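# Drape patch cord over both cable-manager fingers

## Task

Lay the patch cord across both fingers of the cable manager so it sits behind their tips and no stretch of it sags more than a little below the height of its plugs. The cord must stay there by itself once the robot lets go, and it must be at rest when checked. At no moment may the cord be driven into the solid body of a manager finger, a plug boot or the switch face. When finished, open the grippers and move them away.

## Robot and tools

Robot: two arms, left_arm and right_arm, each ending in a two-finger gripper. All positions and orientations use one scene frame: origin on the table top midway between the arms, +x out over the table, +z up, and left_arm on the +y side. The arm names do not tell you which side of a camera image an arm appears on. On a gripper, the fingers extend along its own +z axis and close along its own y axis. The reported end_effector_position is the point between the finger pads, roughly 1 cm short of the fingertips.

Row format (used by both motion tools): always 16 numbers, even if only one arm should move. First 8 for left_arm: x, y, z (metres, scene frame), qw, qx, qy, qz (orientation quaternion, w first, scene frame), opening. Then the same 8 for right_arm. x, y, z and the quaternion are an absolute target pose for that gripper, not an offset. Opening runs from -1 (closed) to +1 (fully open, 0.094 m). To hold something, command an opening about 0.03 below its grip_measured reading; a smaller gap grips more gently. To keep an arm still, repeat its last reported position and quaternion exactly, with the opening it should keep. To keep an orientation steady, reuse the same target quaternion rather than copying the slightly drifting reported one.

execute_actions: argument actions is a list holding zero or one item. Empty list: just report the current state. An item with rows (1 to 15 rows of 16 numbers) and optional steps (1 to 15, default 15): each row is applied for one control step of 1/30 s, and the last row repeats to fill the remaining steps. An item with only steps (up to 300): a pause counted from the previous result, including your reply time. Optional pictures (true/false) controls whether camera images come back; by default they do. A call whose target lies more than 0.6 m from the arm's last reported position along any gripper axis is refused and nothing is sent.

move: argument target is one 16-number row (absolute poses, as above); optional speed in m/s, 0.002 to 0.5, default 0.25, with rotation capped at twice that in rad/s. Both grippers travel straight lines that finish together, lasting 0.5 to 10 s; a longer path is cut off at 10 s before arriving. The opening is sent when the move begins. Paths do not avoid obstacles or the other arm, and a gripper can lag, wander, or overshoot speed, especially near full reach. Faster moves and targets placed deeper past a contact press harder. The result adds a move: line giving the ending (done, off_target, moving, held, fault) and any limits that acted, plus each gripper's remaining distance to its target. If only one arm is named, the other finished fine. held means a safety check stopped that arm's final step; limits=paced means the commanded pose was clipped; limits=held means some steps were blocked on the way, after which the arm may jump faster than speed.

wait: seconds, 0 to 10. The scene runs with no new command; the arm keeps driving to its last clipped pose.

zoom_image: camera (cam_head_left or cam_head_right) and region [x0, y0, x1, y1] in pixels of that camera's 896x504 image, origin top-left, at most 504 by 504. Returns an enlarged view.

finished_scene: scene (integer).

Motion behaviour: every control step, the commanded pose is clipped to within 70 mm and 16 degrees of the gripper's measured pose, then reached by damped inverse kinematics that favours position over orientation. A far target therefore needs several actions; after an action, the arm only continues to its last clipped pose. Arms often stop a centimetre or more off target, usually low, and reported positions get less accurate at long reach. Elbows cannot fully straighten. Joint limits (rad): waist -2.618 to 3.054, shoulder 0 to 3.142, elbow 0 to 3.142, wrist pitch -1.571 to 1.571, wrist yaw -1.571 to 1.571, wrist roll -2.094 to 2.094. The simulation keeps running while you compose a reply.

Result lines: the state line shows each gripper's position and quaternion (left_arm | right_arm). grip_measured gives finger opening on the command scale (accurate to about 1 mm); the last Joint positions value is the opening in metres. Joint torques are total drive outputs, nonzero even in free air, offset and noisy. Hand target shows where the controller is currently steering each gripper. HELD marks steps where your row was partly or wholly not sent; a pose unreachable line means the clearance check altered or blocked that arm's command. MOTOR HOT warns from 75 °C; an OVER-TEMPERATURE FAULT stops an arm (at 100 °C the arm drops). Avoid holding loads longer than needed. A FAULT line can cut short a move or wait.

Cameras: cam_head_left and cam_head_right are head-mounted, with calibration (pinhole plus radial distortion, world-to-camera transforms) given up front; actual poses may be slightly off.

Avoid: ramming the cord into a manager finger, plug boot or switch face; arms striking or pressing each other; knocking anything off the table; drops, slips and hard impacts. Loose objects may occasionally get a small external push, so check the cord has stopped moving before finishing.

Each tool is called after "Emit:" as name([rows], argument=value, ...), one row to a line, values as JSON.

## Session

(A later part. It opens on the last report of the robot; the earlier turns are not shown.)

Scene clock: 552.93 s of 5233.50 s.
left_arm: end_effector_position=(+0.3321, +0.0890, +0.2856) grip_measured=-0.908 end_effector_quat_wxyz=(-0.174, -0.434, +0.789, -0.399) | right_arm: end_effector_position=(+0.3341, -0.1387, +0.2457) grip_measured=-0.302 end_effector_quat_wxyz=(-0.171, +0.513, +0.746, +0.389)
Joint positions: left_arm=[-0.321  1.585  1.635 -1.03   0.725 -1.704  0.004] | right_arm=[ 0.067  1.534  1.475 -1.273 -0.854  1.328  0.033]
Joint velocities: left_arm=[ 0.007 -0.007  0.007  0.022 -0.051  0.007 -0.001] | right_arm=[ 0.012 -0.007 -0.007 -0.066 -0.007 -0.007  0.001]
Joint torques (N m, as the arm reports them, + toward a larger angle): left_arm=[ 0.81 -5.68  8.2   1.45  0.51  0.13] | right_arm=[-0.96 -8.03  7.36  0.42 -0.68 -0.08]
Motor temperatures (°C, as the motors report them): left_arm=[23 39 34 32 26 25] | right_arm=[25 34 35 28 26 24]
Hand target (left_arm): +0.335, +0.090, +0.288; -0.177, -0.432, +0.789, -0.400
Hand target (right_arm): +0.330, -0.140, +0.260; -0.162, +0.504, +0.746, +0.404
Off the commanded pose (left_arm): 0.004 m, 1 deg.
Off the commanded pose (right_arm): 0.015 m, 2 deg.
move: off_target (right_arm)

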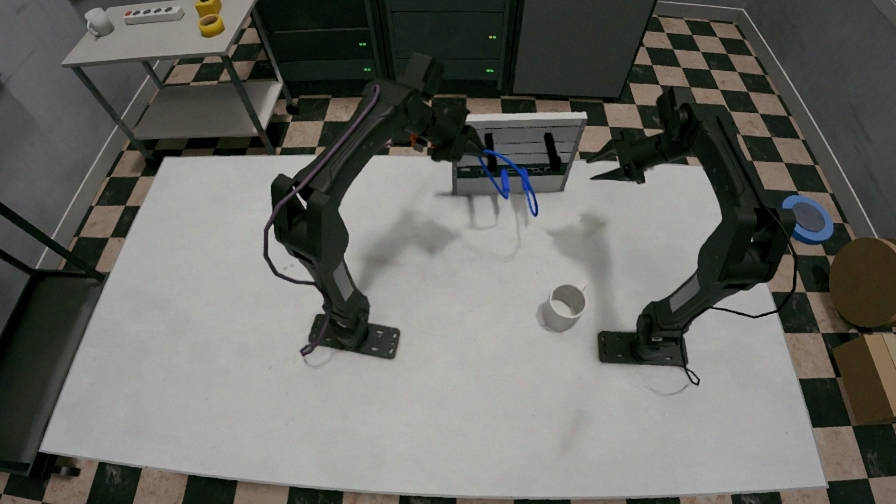

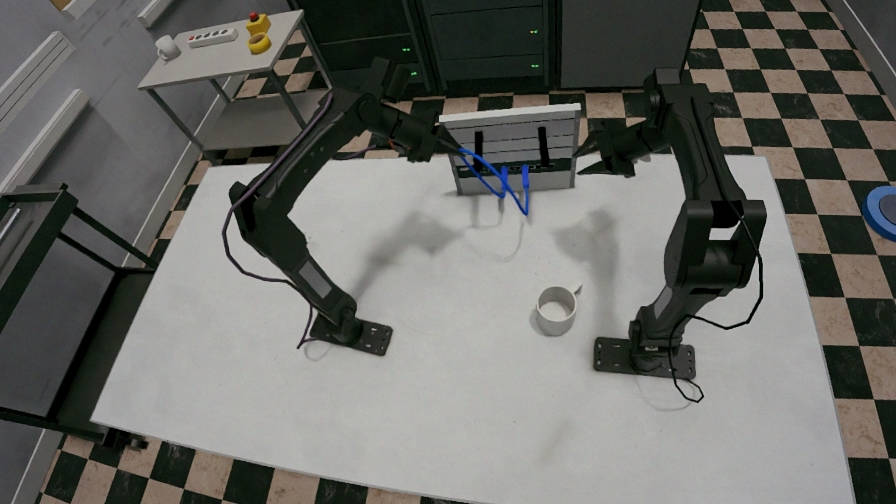

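Emit:
move(target=[0.36,0.088,0.28,-0.178,-0.432,0.789,-0.400,-0.95,0.33,-0.14,0.26,-0.162,0.503,0.745,0.404,-0.3], speed=0.012)

Emit:
zoom_image(camera="cam_head_right", region=[400,90,600,240])

Emit:
zoom_image(camera="cam_head_left", region=[420,90,620,240])

Scene clock: 556.90 s of 5233.50 s.
left_arm: end_effector_position=(+0.3563, +0.0868, +0.2786) grip_measured=-0.908 end_effector_quat_wxyz=(-0.174, -0.434, +0.789, -0.399) | right_arm: end_effector_position=(+0.3338, -0.1386, +0.2457) grip_measured=-0.302 end_effector_quat_wxyz=(-0.172, +0.512, +0.746, +0.389)
Joint positions: left_arm=[-0.293  1.671  1.701 -1.032  0.743 -1.671  0.004] | right_arm=[ 0.067  1.534  1.475 -1.274 -0.854  1.327  0.033]
Joint velocities: left_arm=[-0.002  0.002  0.002 -0.022 -0.007 -0.081 -0.001] | right_arm=[-0.002  0.002  0.012 -0.081 -0.022  0.051  0.   ]
Joint torques (N m, as the arm reports them, + toward a larger angle): left_arm=[ 0.75 -6.43  8.13  1.41  0.51  0.14] | right_arm=[-1.04 -8.06  7.38  0.4  -0.7  -0.1 ]
Motor temperatures (°C, as the motors report them): left_arm=[23 38 35 32 26 25] | right_arm=[25 35 35 28 26 24]
Hand target (left_arm): +0.360, +0.088, +0.280; -0.178, -0.432, +0.788, -0.400
Hand target (right_arm): +0.330, -0.140, +0.260; -0.162, +0.504, +0.746, +0.404
Off the commanded pose (left_arm): 0.004 m, 0 deg.
Off the commanded pose (right_arm): 0.015 m, 2 deg.
move: off_target (right_arm)

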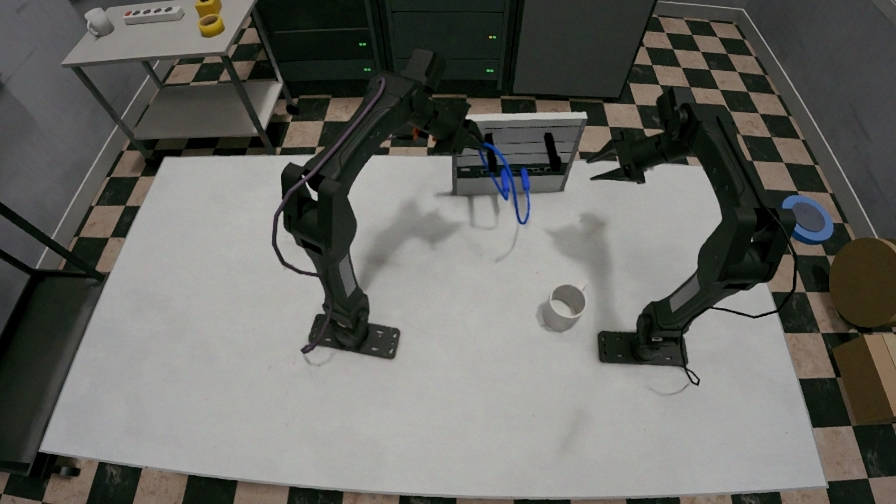

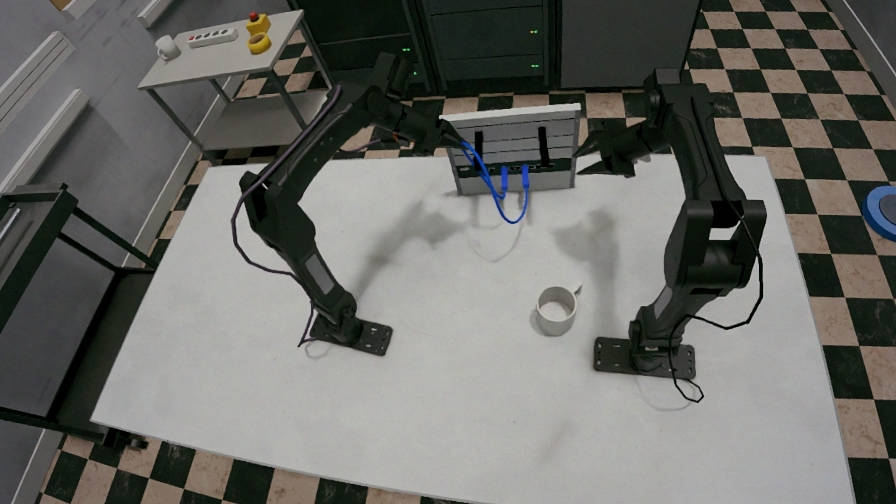

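Region (400, 90, 600, 240) of cam_head_right's 896x504 image, scaled by 2.520, with more detail than that image has; it fills the top 378 rows of this view, and the rest is white.

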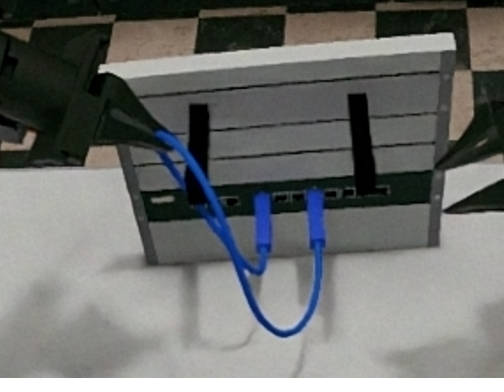

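Region (420, 90, 620, 240) of cam_head_left's 896x504 image, scaled by 2.520, with more detail than that image has; it fills the top 378 rows of this view, and the rest is white.

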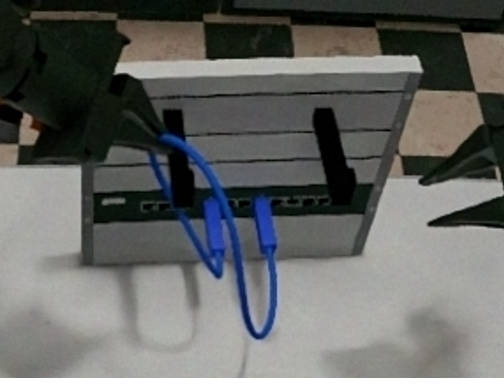

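Emit:
move(target=[0.375,0.092,0.262,-0.178,-0.432,0.789,-0.400,-0.95,0.33,-0.14,0.26,-0.162,0.503,0.745,0.404,-0.3], speed=0.012)

Emit:
zoom_image(camera="cam_head_right", region=[430,100,570,205])

Emit:
zoom_image(camera="cam_head_left", region=[440,100,580,205])

Scene clock: 560.23 s of 5233.50 s.
left_arm: end_effector_position=(+0.3715, +0.0906, +0.2690) grip_measured=-0.908 end_effector_quat_wxyz=(-0.171, -0.431, +0.789, -0.403) | right_arm: end_effector_position=(+0.3338, -0.1386, +0.2457) grip_measured=-0.302 end_effector_quat_wxyz=(-0.171, +0.512, +0.746, +0.389)
Joint positions: left_arm=[-0.264  1.708  1.702 -1.008  0.759 -1.637  0.004] | right_arm=[ 0.067  1.534  1.475 -1.274 -0.854  1.326  0.033]
Joint velocities: left_arm=[ 0.002  0.002  0.002 -0.007 -0.037  0.037 -0.   ] | right_arm=[-0.012  0.017 -0.007 -0.022 -0.066 -0.095  0.001]
Joint torques (N m, as the arm reports them, + toward a larger angle): left_arm=[ 0.74 -6.84  6.25  1.56  0.51  0.14] | right_arm=[-1.02 -8.09  7.34  0.41 -0.69 -0.09]
Motor temperatures (°C, as the motors report them): left_arm=[23 38 35 32 26 25] | right_arm=[25 35 35 28 26 24]
Hand target (left_arm): +0.375, +0.092, +0.262; -0.178, -0.432, +0.789, -0.400
Hand target (right_arm): +0.330, -0.140, +0.260; -0.162, +0.504, +0.746, +0.404
Off the commanded pose (left_arm): 0.008 m, 1 deg.
Off the commanded pose (right_arm): 0.015 m, 2 deg.
move: off_target (right_arm)

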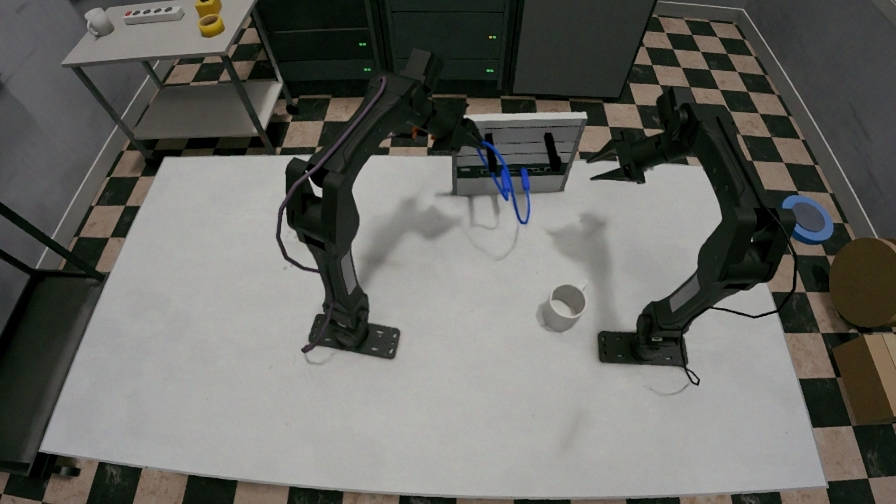

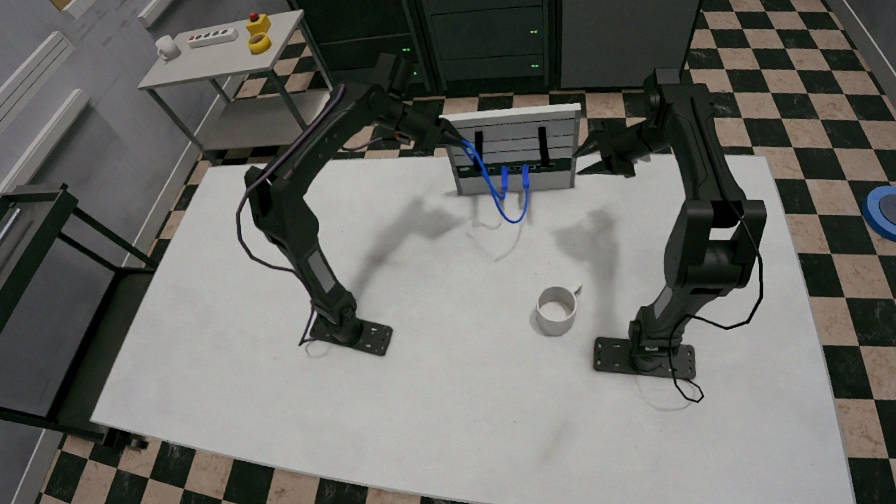

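Region (430, 100, 570, 205) of cam_head_right's 896x504 image, scaled by 3.600, with more detail than that image has; it fills the top 378 rows of this view, and the rest is white.

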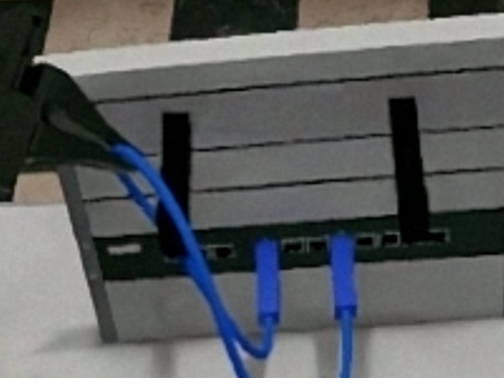

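Region (440, 100, 580, 205) of cam_head_left's 896x504 image, scaled by 3.600, with more detail than that image has; it fills the top 378 rows of this view, and the rest is white.

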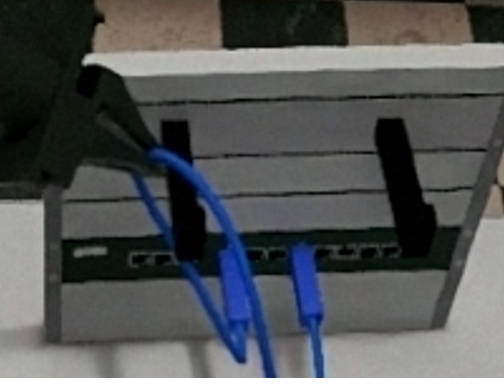

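Emit:
move(target=[0.372,0.092,0.236,-0.178,-0.432,0.789,-0.400,-0.95,0.27,-0.10,0.22,-0.162,0.503,0.745,0.404,-0.3], speed=0.03)

Emit:
zoom_image(camera="cam_head_right", region=[420,90,640,255])

Emit:
zoom_image(camera="cam_head_left", region=[430,90,650,255])

Scene clock: 564.40 s of 5233.50 s.
left_arm: end_effector_position=(+0.3743, +0.0893, +0.2368) grip_measured=-0.908 end_effector_quat_wxyz=(-0.175, -0.433, +0.789, -0.399) | right_arm: end_effector_position=(+0.2739, -0.1009, +0.2165) grip_measured=-0.302 end_effector_quat_wxyz=(-0.170, +0.512, +0.743, +0.396)
Joint positions: left_arm=[-0.264  1.708  1.577 -0.897  0.759 -1.636  0.004] | right_arm=[ 0.24   1.248  1.1   -0.985 -0.805  1.583  0.033]
Joint velocities: left_arm=[-0.017  0.002  0.007 -0.022 -0.037 -0.095  0.001] | right_arm=[-0.007  0.002 -0.017  0.022 -0.081  0.125  0.001]
Joint torques (N m, as the arm reports them, + toward a larger angle): left_arm=[ 0.44 -9.18  5.52  1.48  0.49  0.1 ] | right_arm=[ 0.82 -5.99  5.55  0.91 -0.41  0.02]
Motor temperatures (°C, as the motors report them): left_arm=[23 38 35 32 26 25] | right_arm=[25 35 34 28 26 24]
Hand target (left_arm): +0.372, +0.092, +0.236; -0.178, -0.432, +0.789, -0.400
Hand target (right_arm): +0.271, -0.099, +0.220; -0.162, +0.504, +0.746, +0.405
Off the commanded pose (left_arm): 0.004 m, 0 deg.
Off the commanded pose (right_arm): 0.005 m, 2 deg.
move: done

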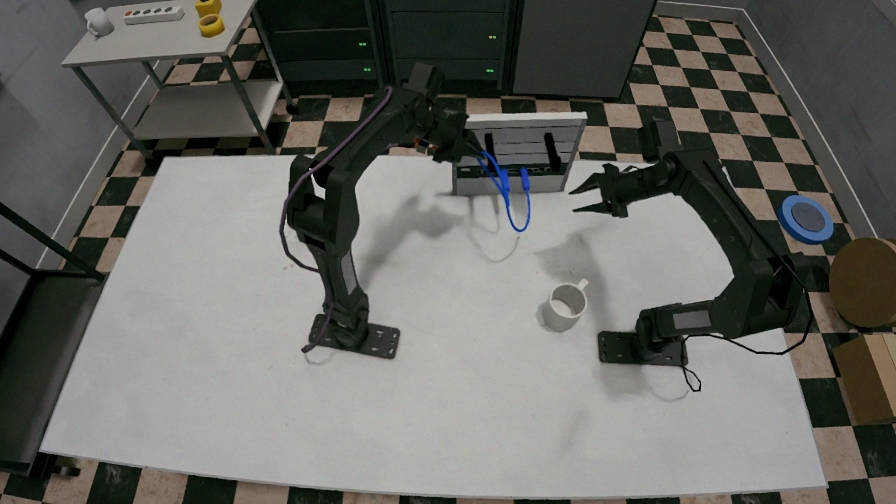

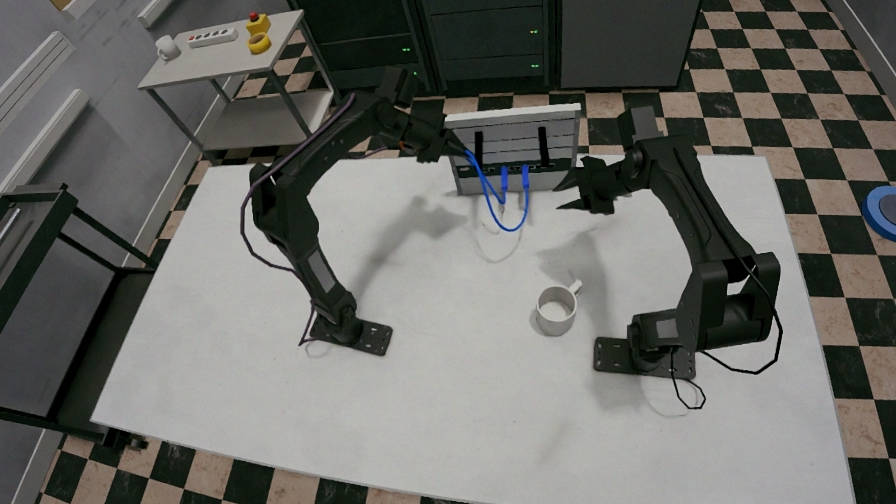

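Region (420, 90, 640, 255) of cam_head_right's 896x504 image, scaled by 2.291, with more detail than that image has; it fills the top 378 rows of this view, and the rest is white.

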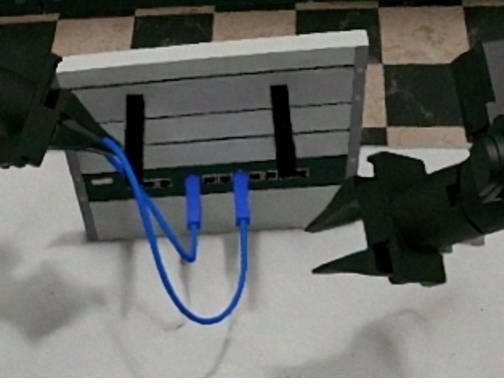

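Region (430, 90, 650, 255) of cam_head_left's 896x504 image, scaled by 2.291, with more detail than that image has; it fills the top 378 rows of this view, and the rest is white.

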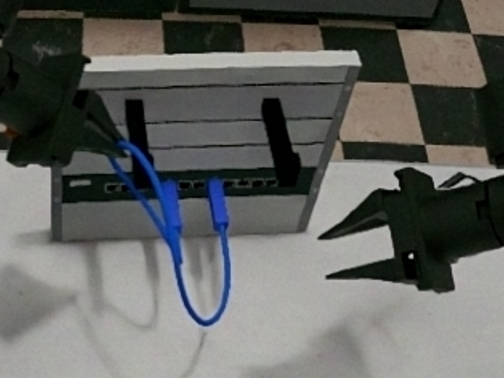

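Emit:
move(target=[0.39,0.094,0.232,-0.178,-0.432,0.789,-0.400,-0.95,0.27,-0.10,0.22,-0.162,0.503,0.745,0.404,-0.3], speed=0.01)

Emit:
zoom_image(camera="cam_head_right", region=[430,100,570,205])

Emit:
zoom_image(camera="cam_head_left", region=[440,100,580,205])

Scene clock: 567.47 s of 5233.50 s.
left_arm: end_effector_position=(+0.3869, +0.0924, +0.2327) grip_measured=-0.908 end_effector_quat_wxyz=(-0.172, -0.432, +0.789, -0.402) | right_arm: end_effector_position=(+0.2752, -0.1009, +0.2168) grip_measured=-0.302 end_effector_quat_wxyz=(-0.168, +0.513, +0.742, +0.398)
Joint positions: left_arm=[-0.241  1.744  1.602 -0.894  0.77  -1.611  0.004] | right_arm=[ 0.24   1.248  1.1   -0.979 -0.803  1.588  0.033]
Joint velocities: left_arm=[ 0.002 -0.012 -0.012 -0.051 -0.022 -0.037 -0.   ] | right_arm=[ 0.007 -0.007 -0.002  0.037 -0.022  0.007  0.   ]
Joint torques (N m, as the arm reports them, + toward a larger angle): left_arm=[ 0.7  -7.2   8.29  1.3   0.56  0.14] | right_arm=[ 0.52 -6.05  5.5   0.88 -0.42 -0.04]
Motor temperatures (°C, as the motors report them): left_arm=[23 38 35 32 26 25] | right_arm=[25 35 34 28 26 24]
Hand target (left_arm): +0.390, +0.094, +0.232; -0.177, -0.432, +0.788, -0.400
Hand target (right_arm): +0.270, -0.100, +0.220; -0.162, +0.504, +0.746, +0.404
Off the commanded pose (left_arm): 0.004 m, 1 deg.
Off the commanded pose (right_arm): 0.006 m, 2 deg.
move: done

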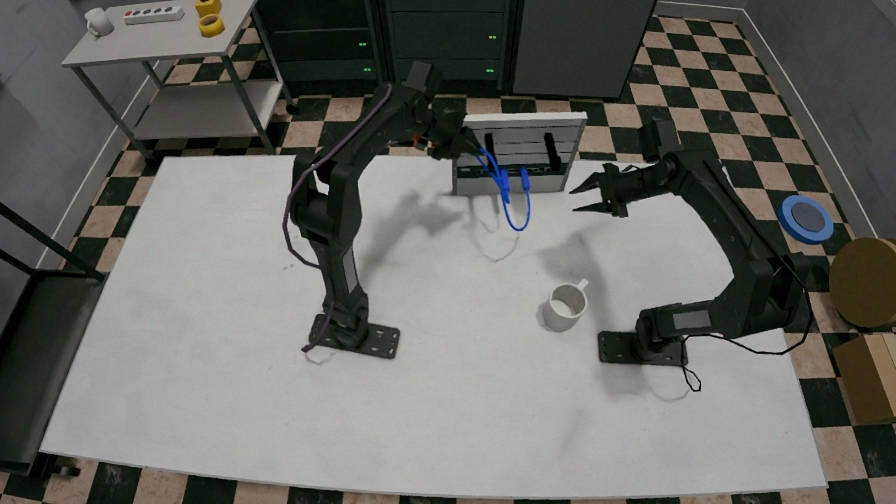

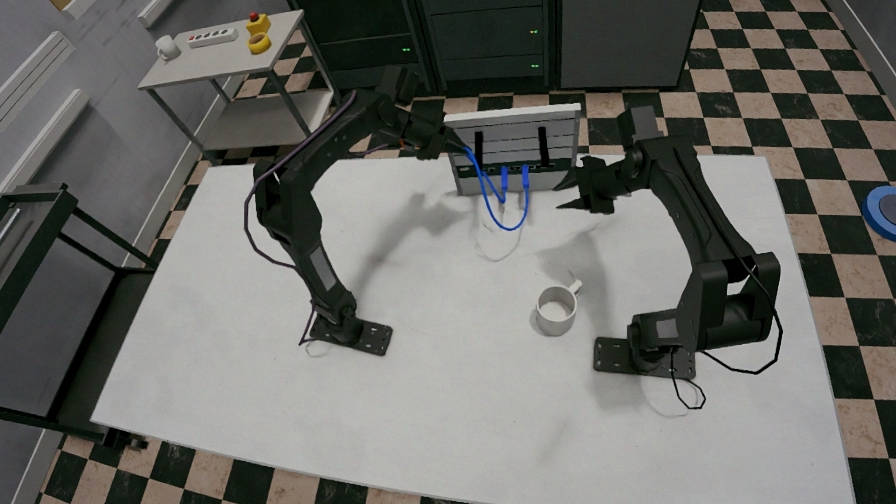

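Region (430, 100, 570, 205) of cam_head_right's 896x504 image, scaled by 3.600, with more detail than that image has; it fills the top 378 rows of this view, and the rest is white.

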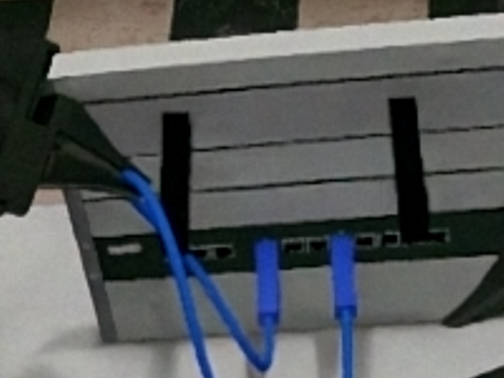

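Region (440, 100, 580, 205) of cam_head_left's 896x504 image, scaled by 3.600, with more detail than that image has; it fills the top 378 rows of this view, and the rest is white.

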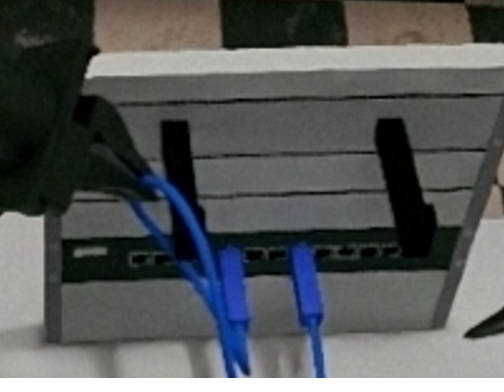

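Emit:
zoom_image(camera="cam_head_right", region=[440,140,600,260])

Emit:
zoom_image(camera="cam_head_left", region=[460,140,620,260])

Region (440, 140, 600, 260) of cam_head_right's 896x504 image, scaled by 3.150, with more detail than that image has; it fills the top 378 rows of this view, and the rest is white.

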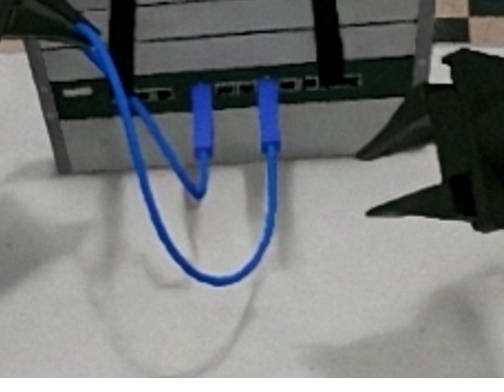

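Region (460, 140, 620, 260) of cam_head_left's 896x504 image, scaled by 3.150, with more detail than that image has; it fills the top 378 rows of this view, and the rest is white.

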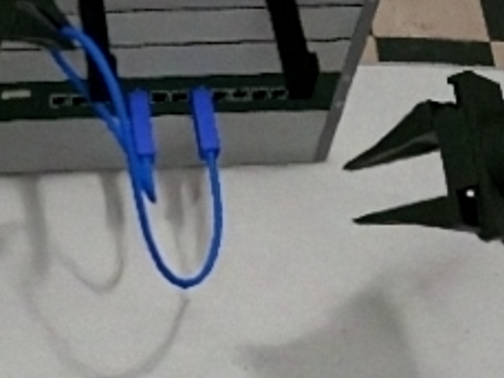

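Emit:
move(target=[0.39,0.094,0.232,-0.178,-0.432,0.789,-0.400,-0.95,0.17,-0.03,0.21,0.171,0.882,0.171,0.400,-0.2], speed=0.1)

Emit:
move(target=[0.205,0.035,0.18,0.171,0.882,0.171,0.400,-0.2,0.205,0.035,0.18,0.171,0.882,0.171,0.400,-0.2], speed=0.0)

Scene clock: 583.53 s of 5233.50 s.
left_arm: end_effector_position=(+0.3869, +0.0923, +0.2330) grip_measured=-0.908 end_effector_quat_wxyz=(-0.172, -0.431, +0.789, -0.402) | right_arm: end_effector_position=(+0.1759, -0.0251, +0.2069) grip_measured=-0.202 end_effector_quat_wxyz=(-0.081, +0.475, +0.789, +0.381)
Joint positions: left_arm=[-0.241  1.744  1.602 -0.894  0.771 -1.61   0.004] | right_arm=[ 0.968  0.964  0.907 -0.74  -0.23   2.094  0.037]
Joint velocities: left_arm=[ 0.007 -0.012 -0.007 -0.022  0.051 -0.007  0.001] | right_arm=[0.022 0.002 0.007 0.007 0.066 0.007 0.001]
Joint torques (N m, as the arm reports them, + toward a larger angle): left_arm=[ 0.67 -7.17  8.12  1.29  0.52  0.13] | right_arm=[ 0.86 -4.9   5.82  1.34  0.03  0.02]
Motor temperatures (°C, as the motors report them): left_arm=[23 38 36 31 26 25] | right_arm=[25 33 33 29 26 24]
Hand target (left_arm): +0.390, +0.094, +0.232; -0.178, -0.432, +0.788, -0.400
Hand target (right_arm): +0.173, -0.029, +0.210; -0.075, +0.471, +0.787, +0.392
Off the commanded pose (left_arm): 0.004 m, 1 deg.
Off the commanded pose (right_arm): 0.008 m, 92 deg; orientation clipped at the last step of the last action.
joint sent to its limit (right arm) — the command would take joint 6 (wrist roll) past its upper limit, so that joint was sent only as far as its limit.
move: off_target (right_arm); limits=paced

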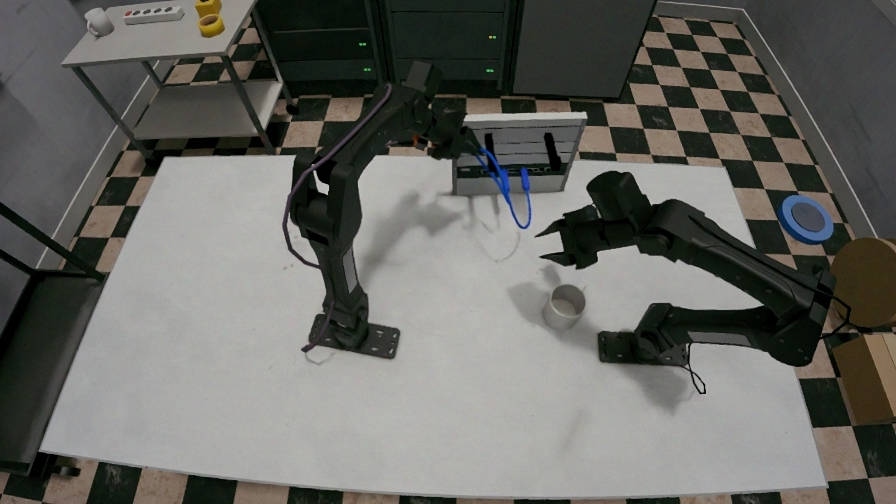

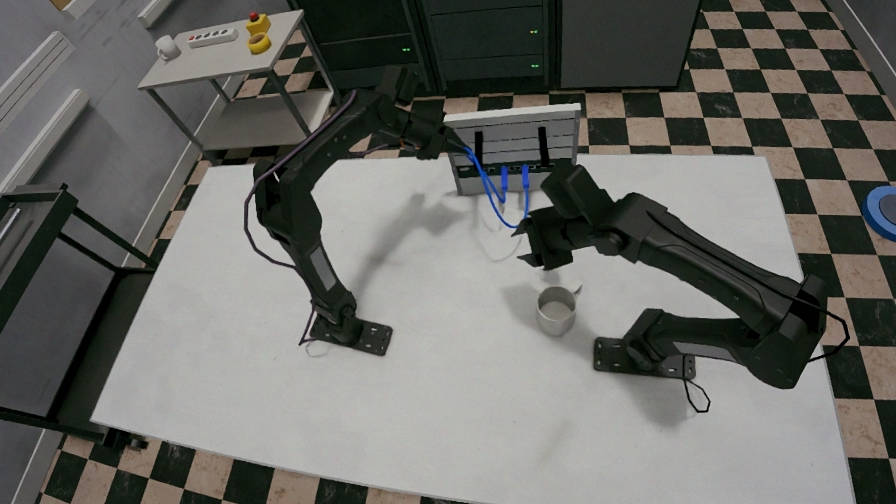

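speed must be a number from 0.002 to 0.5 (m/s); nothing of the call was run and nothing moved

Emit:
move(target=[0.39,0.094,0.232,-0.178,-0.432,0.789,-0.400,-0.95,0.18,-0.03,0.20,-0.162,0.503,0.745,0.404,-0.2], speed=0.1)

Emit:
move(target=[0.39,0.094,0.232,-0.178,-0.432,0.789,-0.400,-0.95,0.195,0.0,0.185,-0.014,0.728,0.528,0.435,-0.2], speed=0.08)

Emit:
zoom_image(camera="cam_head_right", region=[420,140,620,290])

Emit:
zoom_image(camera="cam_head_left", region=[440,140,640,290])

Scene clock: 587.63 s of 5233.50 s.
left_arm: end_effector_position=(+0.3869, +0.0923, +0.2330) grip_measured=-0.908 end_effector_quat_wxyz=(-0.172, -0.431, +0.789, -0.402) | right_arm: end_effector_position=(+0.1806, -0.0289, +0.1965) grip_measured=-0.202 end_effector_quat_wxyz=(-0.165, +0.494, +0.760, +0.390)
Joint positions: left_arm=[-0.241  1.744  1.602 -0.893  0.771 -1.61   0.004] | right_arm=[ 0.798  0.964  0.829 -0.675 -0.482  2.094  0.037]
Joint velocities: left_arm=[ 0.007  0.002 -0.012  0.007 -0.051 -0.051 -0.   ] | right_arm=[-0.022 -0.007 -0.002  0.007 -0.007 -0.022  0.   ]
Joint torques (N m, as the arm reports them, + toward a larger angle): left_arm=[ 0.7  -7.2   8.15  1.29  0.53  0.13] | right_arm=[-1.   -3.97  6.    1.36 -0.32  0.02]
Motor temperatures (°C, as the motors report them): left_arm=[23 38 36 31 26 25] | right_arm=[25 33 33 29 26 24]
Hand target (left_arm): +0.390, +0.094, +0.232; -0.178, -0.432, +0.788, -0.400
Hand target (right_arm): +0.180, -0.030, +0.200; -0.167, +0.491, +0.756, +0.400
Off the commanded pose (left_arm): 0.004 m, 1 deg.
Off the commanded pose (right_arm): 0.004 m, 3 deg.
joint sent to its limit (right arm) — the command would take joint 6 (wrist roll) past its upper limit, so that joint was sent only as far as its limit.
move: off_target (right_arm)

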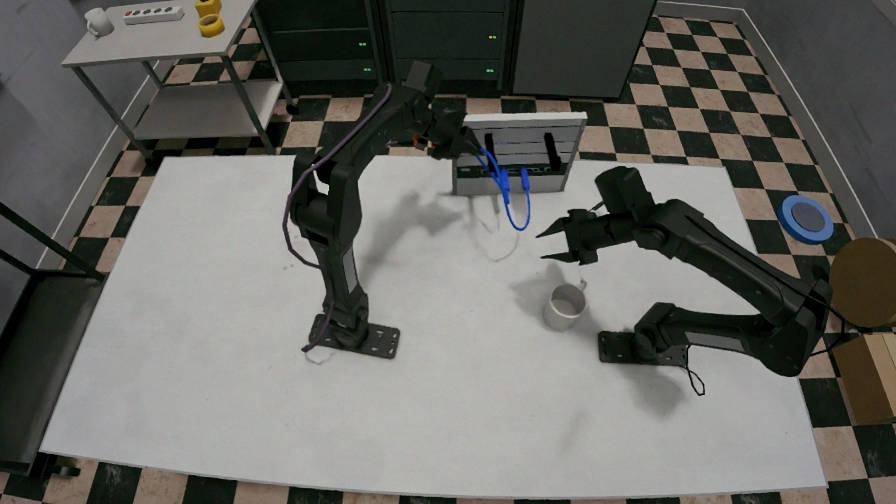

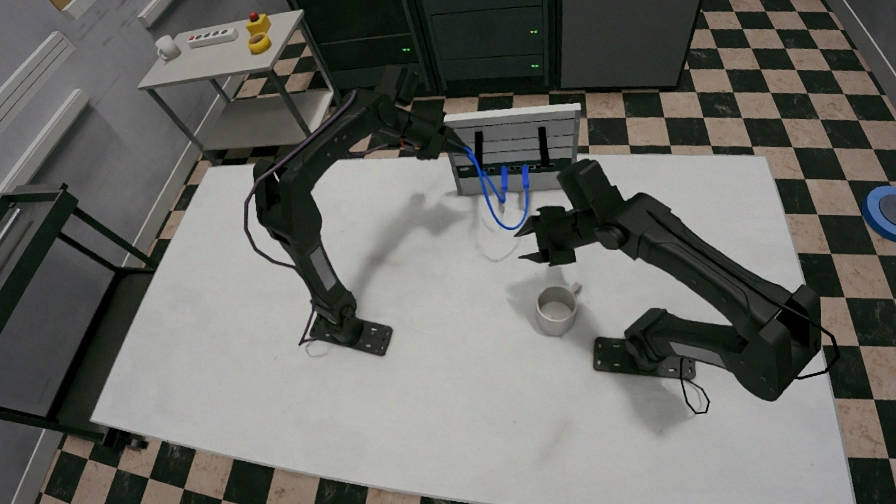

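Scene clock: 592.63 s of 5233.50 s.
left_arm: end_effector_position=(+0.3868, +0.0923, +0.2330) grip_measured=-0.908 end_effector_quat_wxyz=(-0.172, -0.431, +0.789, -0.402) | right_arm: end_effector_position=(+0.1959, -0.0022, +0.1896) grip_measured=-0.202 end_effector_quat_wxyz=(-0.079, +0.464, +0.775, +0.422)
Joint positions: left_arm=[-0.241  1.744  1.602 -0.894  0.771 -1.61   0.004] | right_arm=[ 0.955  1.014  0.794 -0.487 -0.241  2.095  0.037]
Joint velocities: left_arm=[-0.007 -0.002 -0.002 -0.007  0.022 -0.022  0.001] | right_arm=[ 0.012 -0.002  0.017 -0.022  0.066 -0.022  0.001]
Joint torques (N m, as the arm reports them, + toward a larger angle): left_arm=[ 0.75 -7.18  8.18  1.3   0.53  0.12] | right_arm=[ 0.88 -2.56  6.29  1.51  0.    0.01]
Motor temperatures (°C, as the motors report them): left_arm=[23 38 36 31 26 25] | right_arm=[25 32 33 29 26 24]
Hand target (left_arm): +0.390, +0.094, +0.232; -0.178, -0.432, +0.788, -0.400
Hand target (right_arm): +0.196, -0.001, +0.185; -0.075, +0.463, +0.776, +0.421
Off the commanded pose (left_arm): 0.004 m, 1 deg.
Off the commanded pose (right_arm): 0.005 m, 42 deg; orientation clipped at the last step of the last action.
joint sent to its limit (right arm) — the command would take joint 6 (wrist roll) past its upper limit, so that joint was sent only as far as its limit.
move: off_target (right_arm); limits=paced

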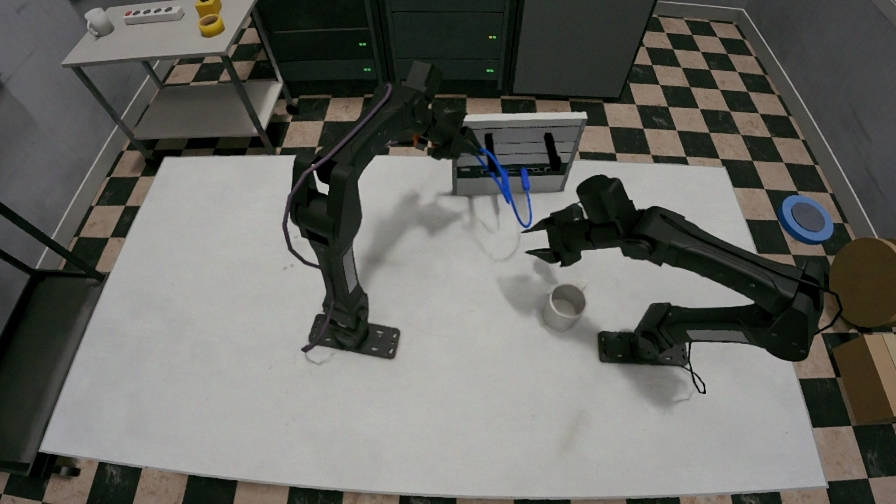

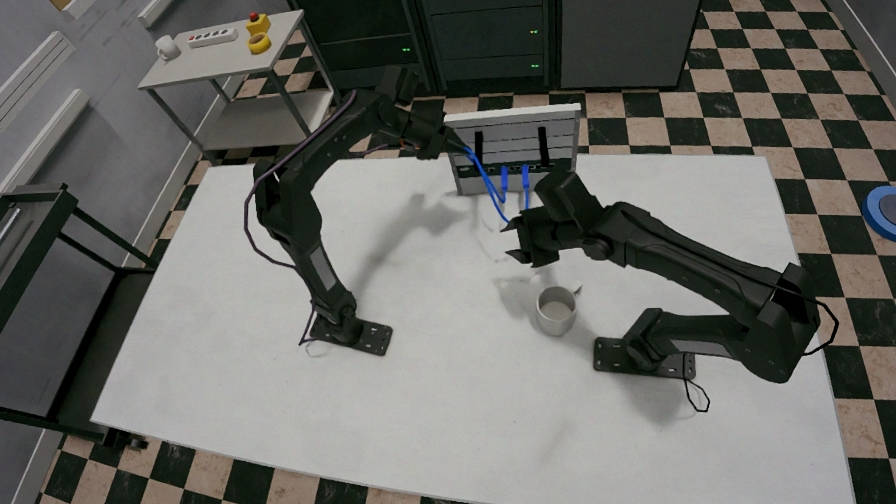

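Region (420, 140, 620, 290) of cam_head_right's 896x504 image, scaled by 2.520, with more detail than that image has; it fills the top 378 rows of this view, and the rest is white.

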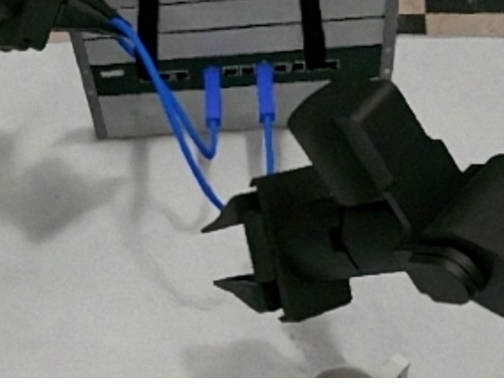

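Region (440, 140, 640, 290) of cam_head_left's 896x504 image, scaled by 2.520, with more detail than that image has; it fills the top 378 rows of this view, and the rest is white.

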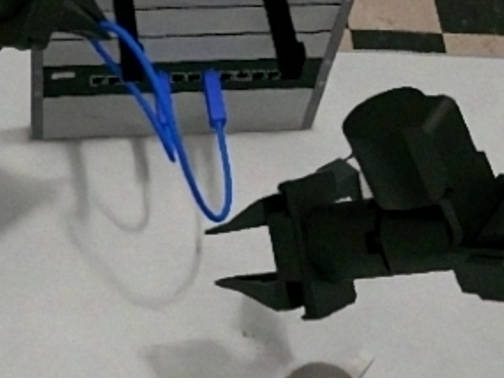

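Emit:
move(target=[0.39,0.094,0.232,-0.178,-0.432,0.789,-0.400,-0.95,0.24,-0.06,0.17,-0.162,0.503,0.745,0.404,-0.2], speed=0.08)

Emit:
zoom_image(camera="cam_head_right", region=[420,140,620,290])

Emit:
zoom_image(camera="cam_head_left", region=[440,140,640,290])

Scene clock: 595.93 s of 5233.50 s.
left_arm: end_effector_position=(+0.3868, +0.0923, +0.2330) grip_measured=-0.908 end_effector_quat_wxyz=(-0.172, -0.431, +0.789, -0.402) | right_arm: end_effector_position=(+0.2401, -0.0591, +0.1750) grip_measured=-0.202 end_effector_quat_wxyz=(-0.154, +0.501, +0.745, +0.412)
Joint positions: left_arm=[-0.241  1.744  1.602 -0.894  0.771 -1.61   0.004] | right_arm=[ 0.49   1.085  0.794 -0.604 -0.666  1.864  0.037]
Joint velocities: left_arm=[-0.002 -0.007  0.007 -0.051 -0.022 -0.037 -0.   ] | right_arm=[-0.012 -0.002  0.007 -0.022 -0.11  -0.037 -0.   ]
Joint torques (N m, as the arm reports them, + toward a larger angle): left_arm=[ 0.7  -7.21  8.15  1.3   0.52  0.14] | right_arm=[-0.95 -2.27  6.81  1.   -0.49 -0.07]
Motor temperatures (°C, as the motors report them): left_arm=[23 38 36 31 26 25] | right_arm=[25 32 33 30 26 24]
Hand target (left_arm): +0.390, +0.094, +0.232; -0.178, -0.432, +0.788, -0.400
Hand target (right_arm): +0.238, -0.061, +0.170; -0.163, +0.504, +0.746, +0.404
Off the commanded pose (left_arm): 0.004 m, 1 deg.
Off the commanded pose (right_arm): 0.005 m, 1 deg.
move: done

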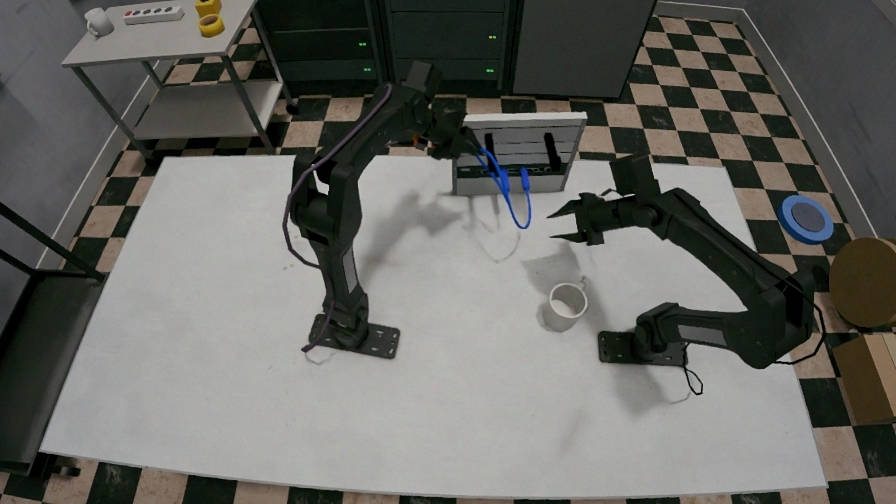

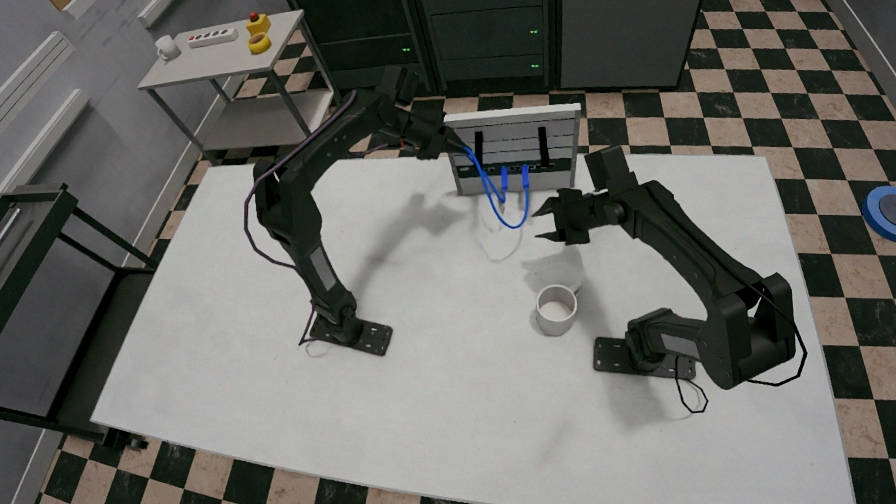

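Region (420, 140, 620, 290) of cam_head_right's 896x504 image, scaled by 2.520, with more detail than that image has; it fills the top 378 rows of this view, and the rest is white.

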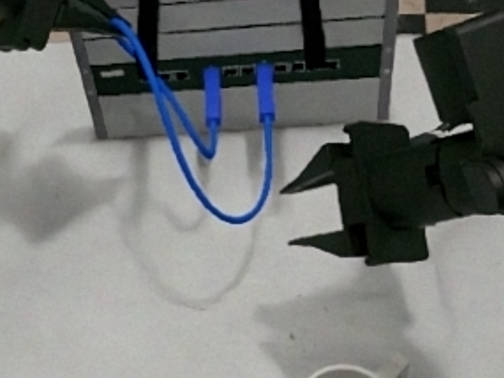

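Region (440, 140, 640, 290) of cam_head_left's 896x504 image, scaled by 2.520, with more detail than that image has; it fills the top 378 rows of this view, and the rest is white.

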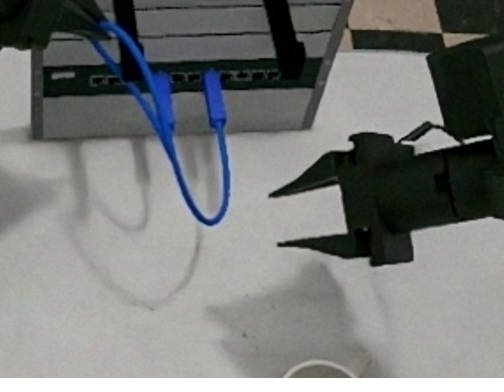

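Emit:
move(target=[0.39,0.094,0.232,-0.178,-0.432,0.789,-0.400,-0.95,0.268,-0.005,0.165,-0.162,0.503,0.745,0.404,-0.2], speed=0.04)

Emit:
zoom_image(camera="cam_head_right", region=[420,140,620,290])

Emit:
zoom_image(camera="cam_head_left", region=[440,140,640,290])

Scene clock: 602.67 s of 5233.50 s.
left_arm: end_effector_position=(+0.3869, +0.0923, +0.2330) grip_measured=-0.908 end_effector_quat_wxyz=(-0.172, -0.431, +0.789, -0.402) | right_arm: end_effector_position=(+0.2617, -0.0133, +0.1545) grip_measured=-0.202 end_effector_quat_wxyz=(-0.168, +0.512, +0.745, +0.392)
Joint positions: left_arm=[-0.241  1.744  1.602 -0.893  0.771 -1.61   0.004] | right_arm=[ 0.623  1.293  0.85  -0.428 -0.588  1.996  0.037]
Joint velocities: left_arm=[-0.002 -0.022  0.012 -0.007 -0.007 -0.095  0.001] | right_arm=[ 0.002  0.002 -0.007  0.066 -0.095  0.022 -0.   ]
Joint torques (N m, as the arm reports them, + toward a larger angle): left_arm=[ 0.68 -7.18  8.14  1.28  0.51  0.14] | right_arm=[ 0.87 -3.82  9.76  1.27 -0.23  0.03]
Motor temperatures (°C, as the motors report them): left_arm=[23 38 36 31 26 25] | right_arm=[25 31 34 30 26 24]
Hand target (left_arm): +0.390, +0.094, +0.232; -0.178, -0.432, +0.788, -0.400
Hand target (right_arm): +0.268, -0.006, +0.165; -0.162, +0.504, +0.746, +0.405
Off the commanded pose (left_arm): 0.004 m, 1 deg.
Off the commanded pose (right_arm): 0.015 m, 2 deg.
move: off_target (right_arm)

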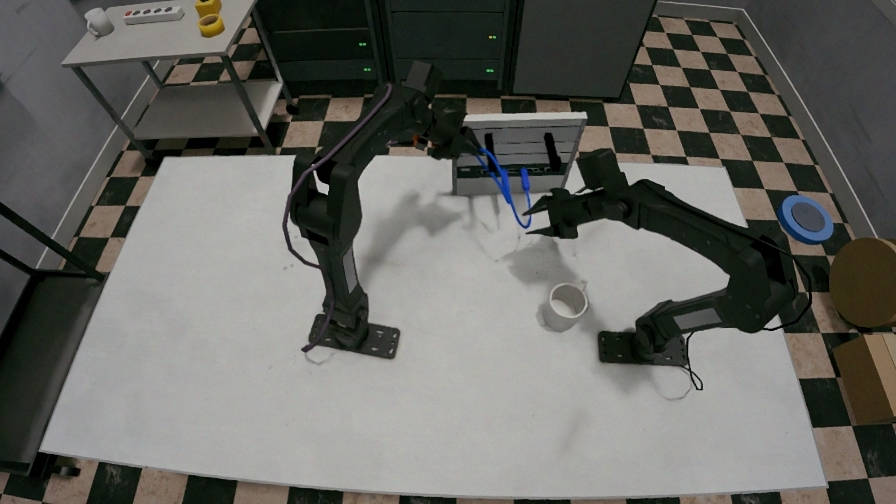

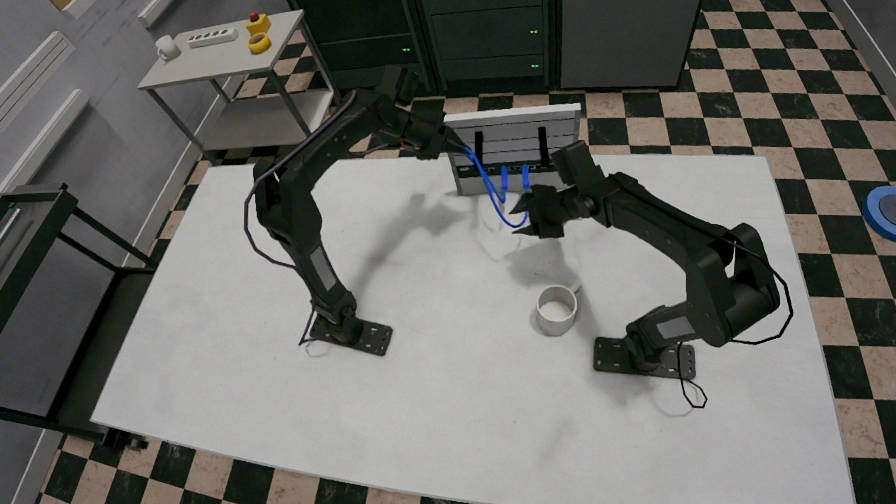

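Region (420, 140, 620, 290) of cam_head_right's 896x504 image, scaled by 2.520, with more detail than that image has; it fills the top 378 rows of this view, and the rest is white.

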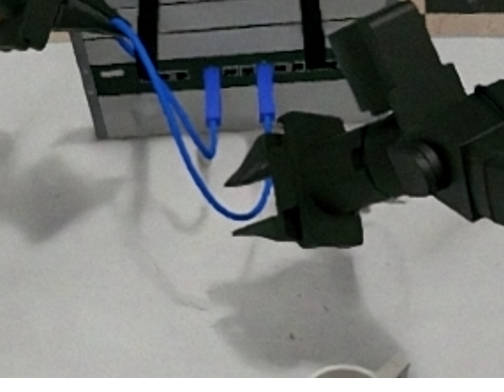

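Region (440, 140, 640, 290) of cam_head_left's 896x504 image, scaled by 2.520, with more detail than that image has; it fills the top 378 rows of this view, and the rest is white.

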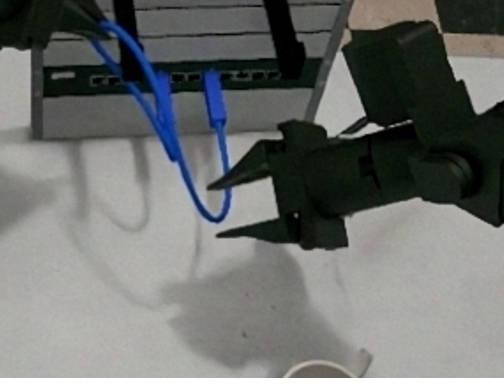

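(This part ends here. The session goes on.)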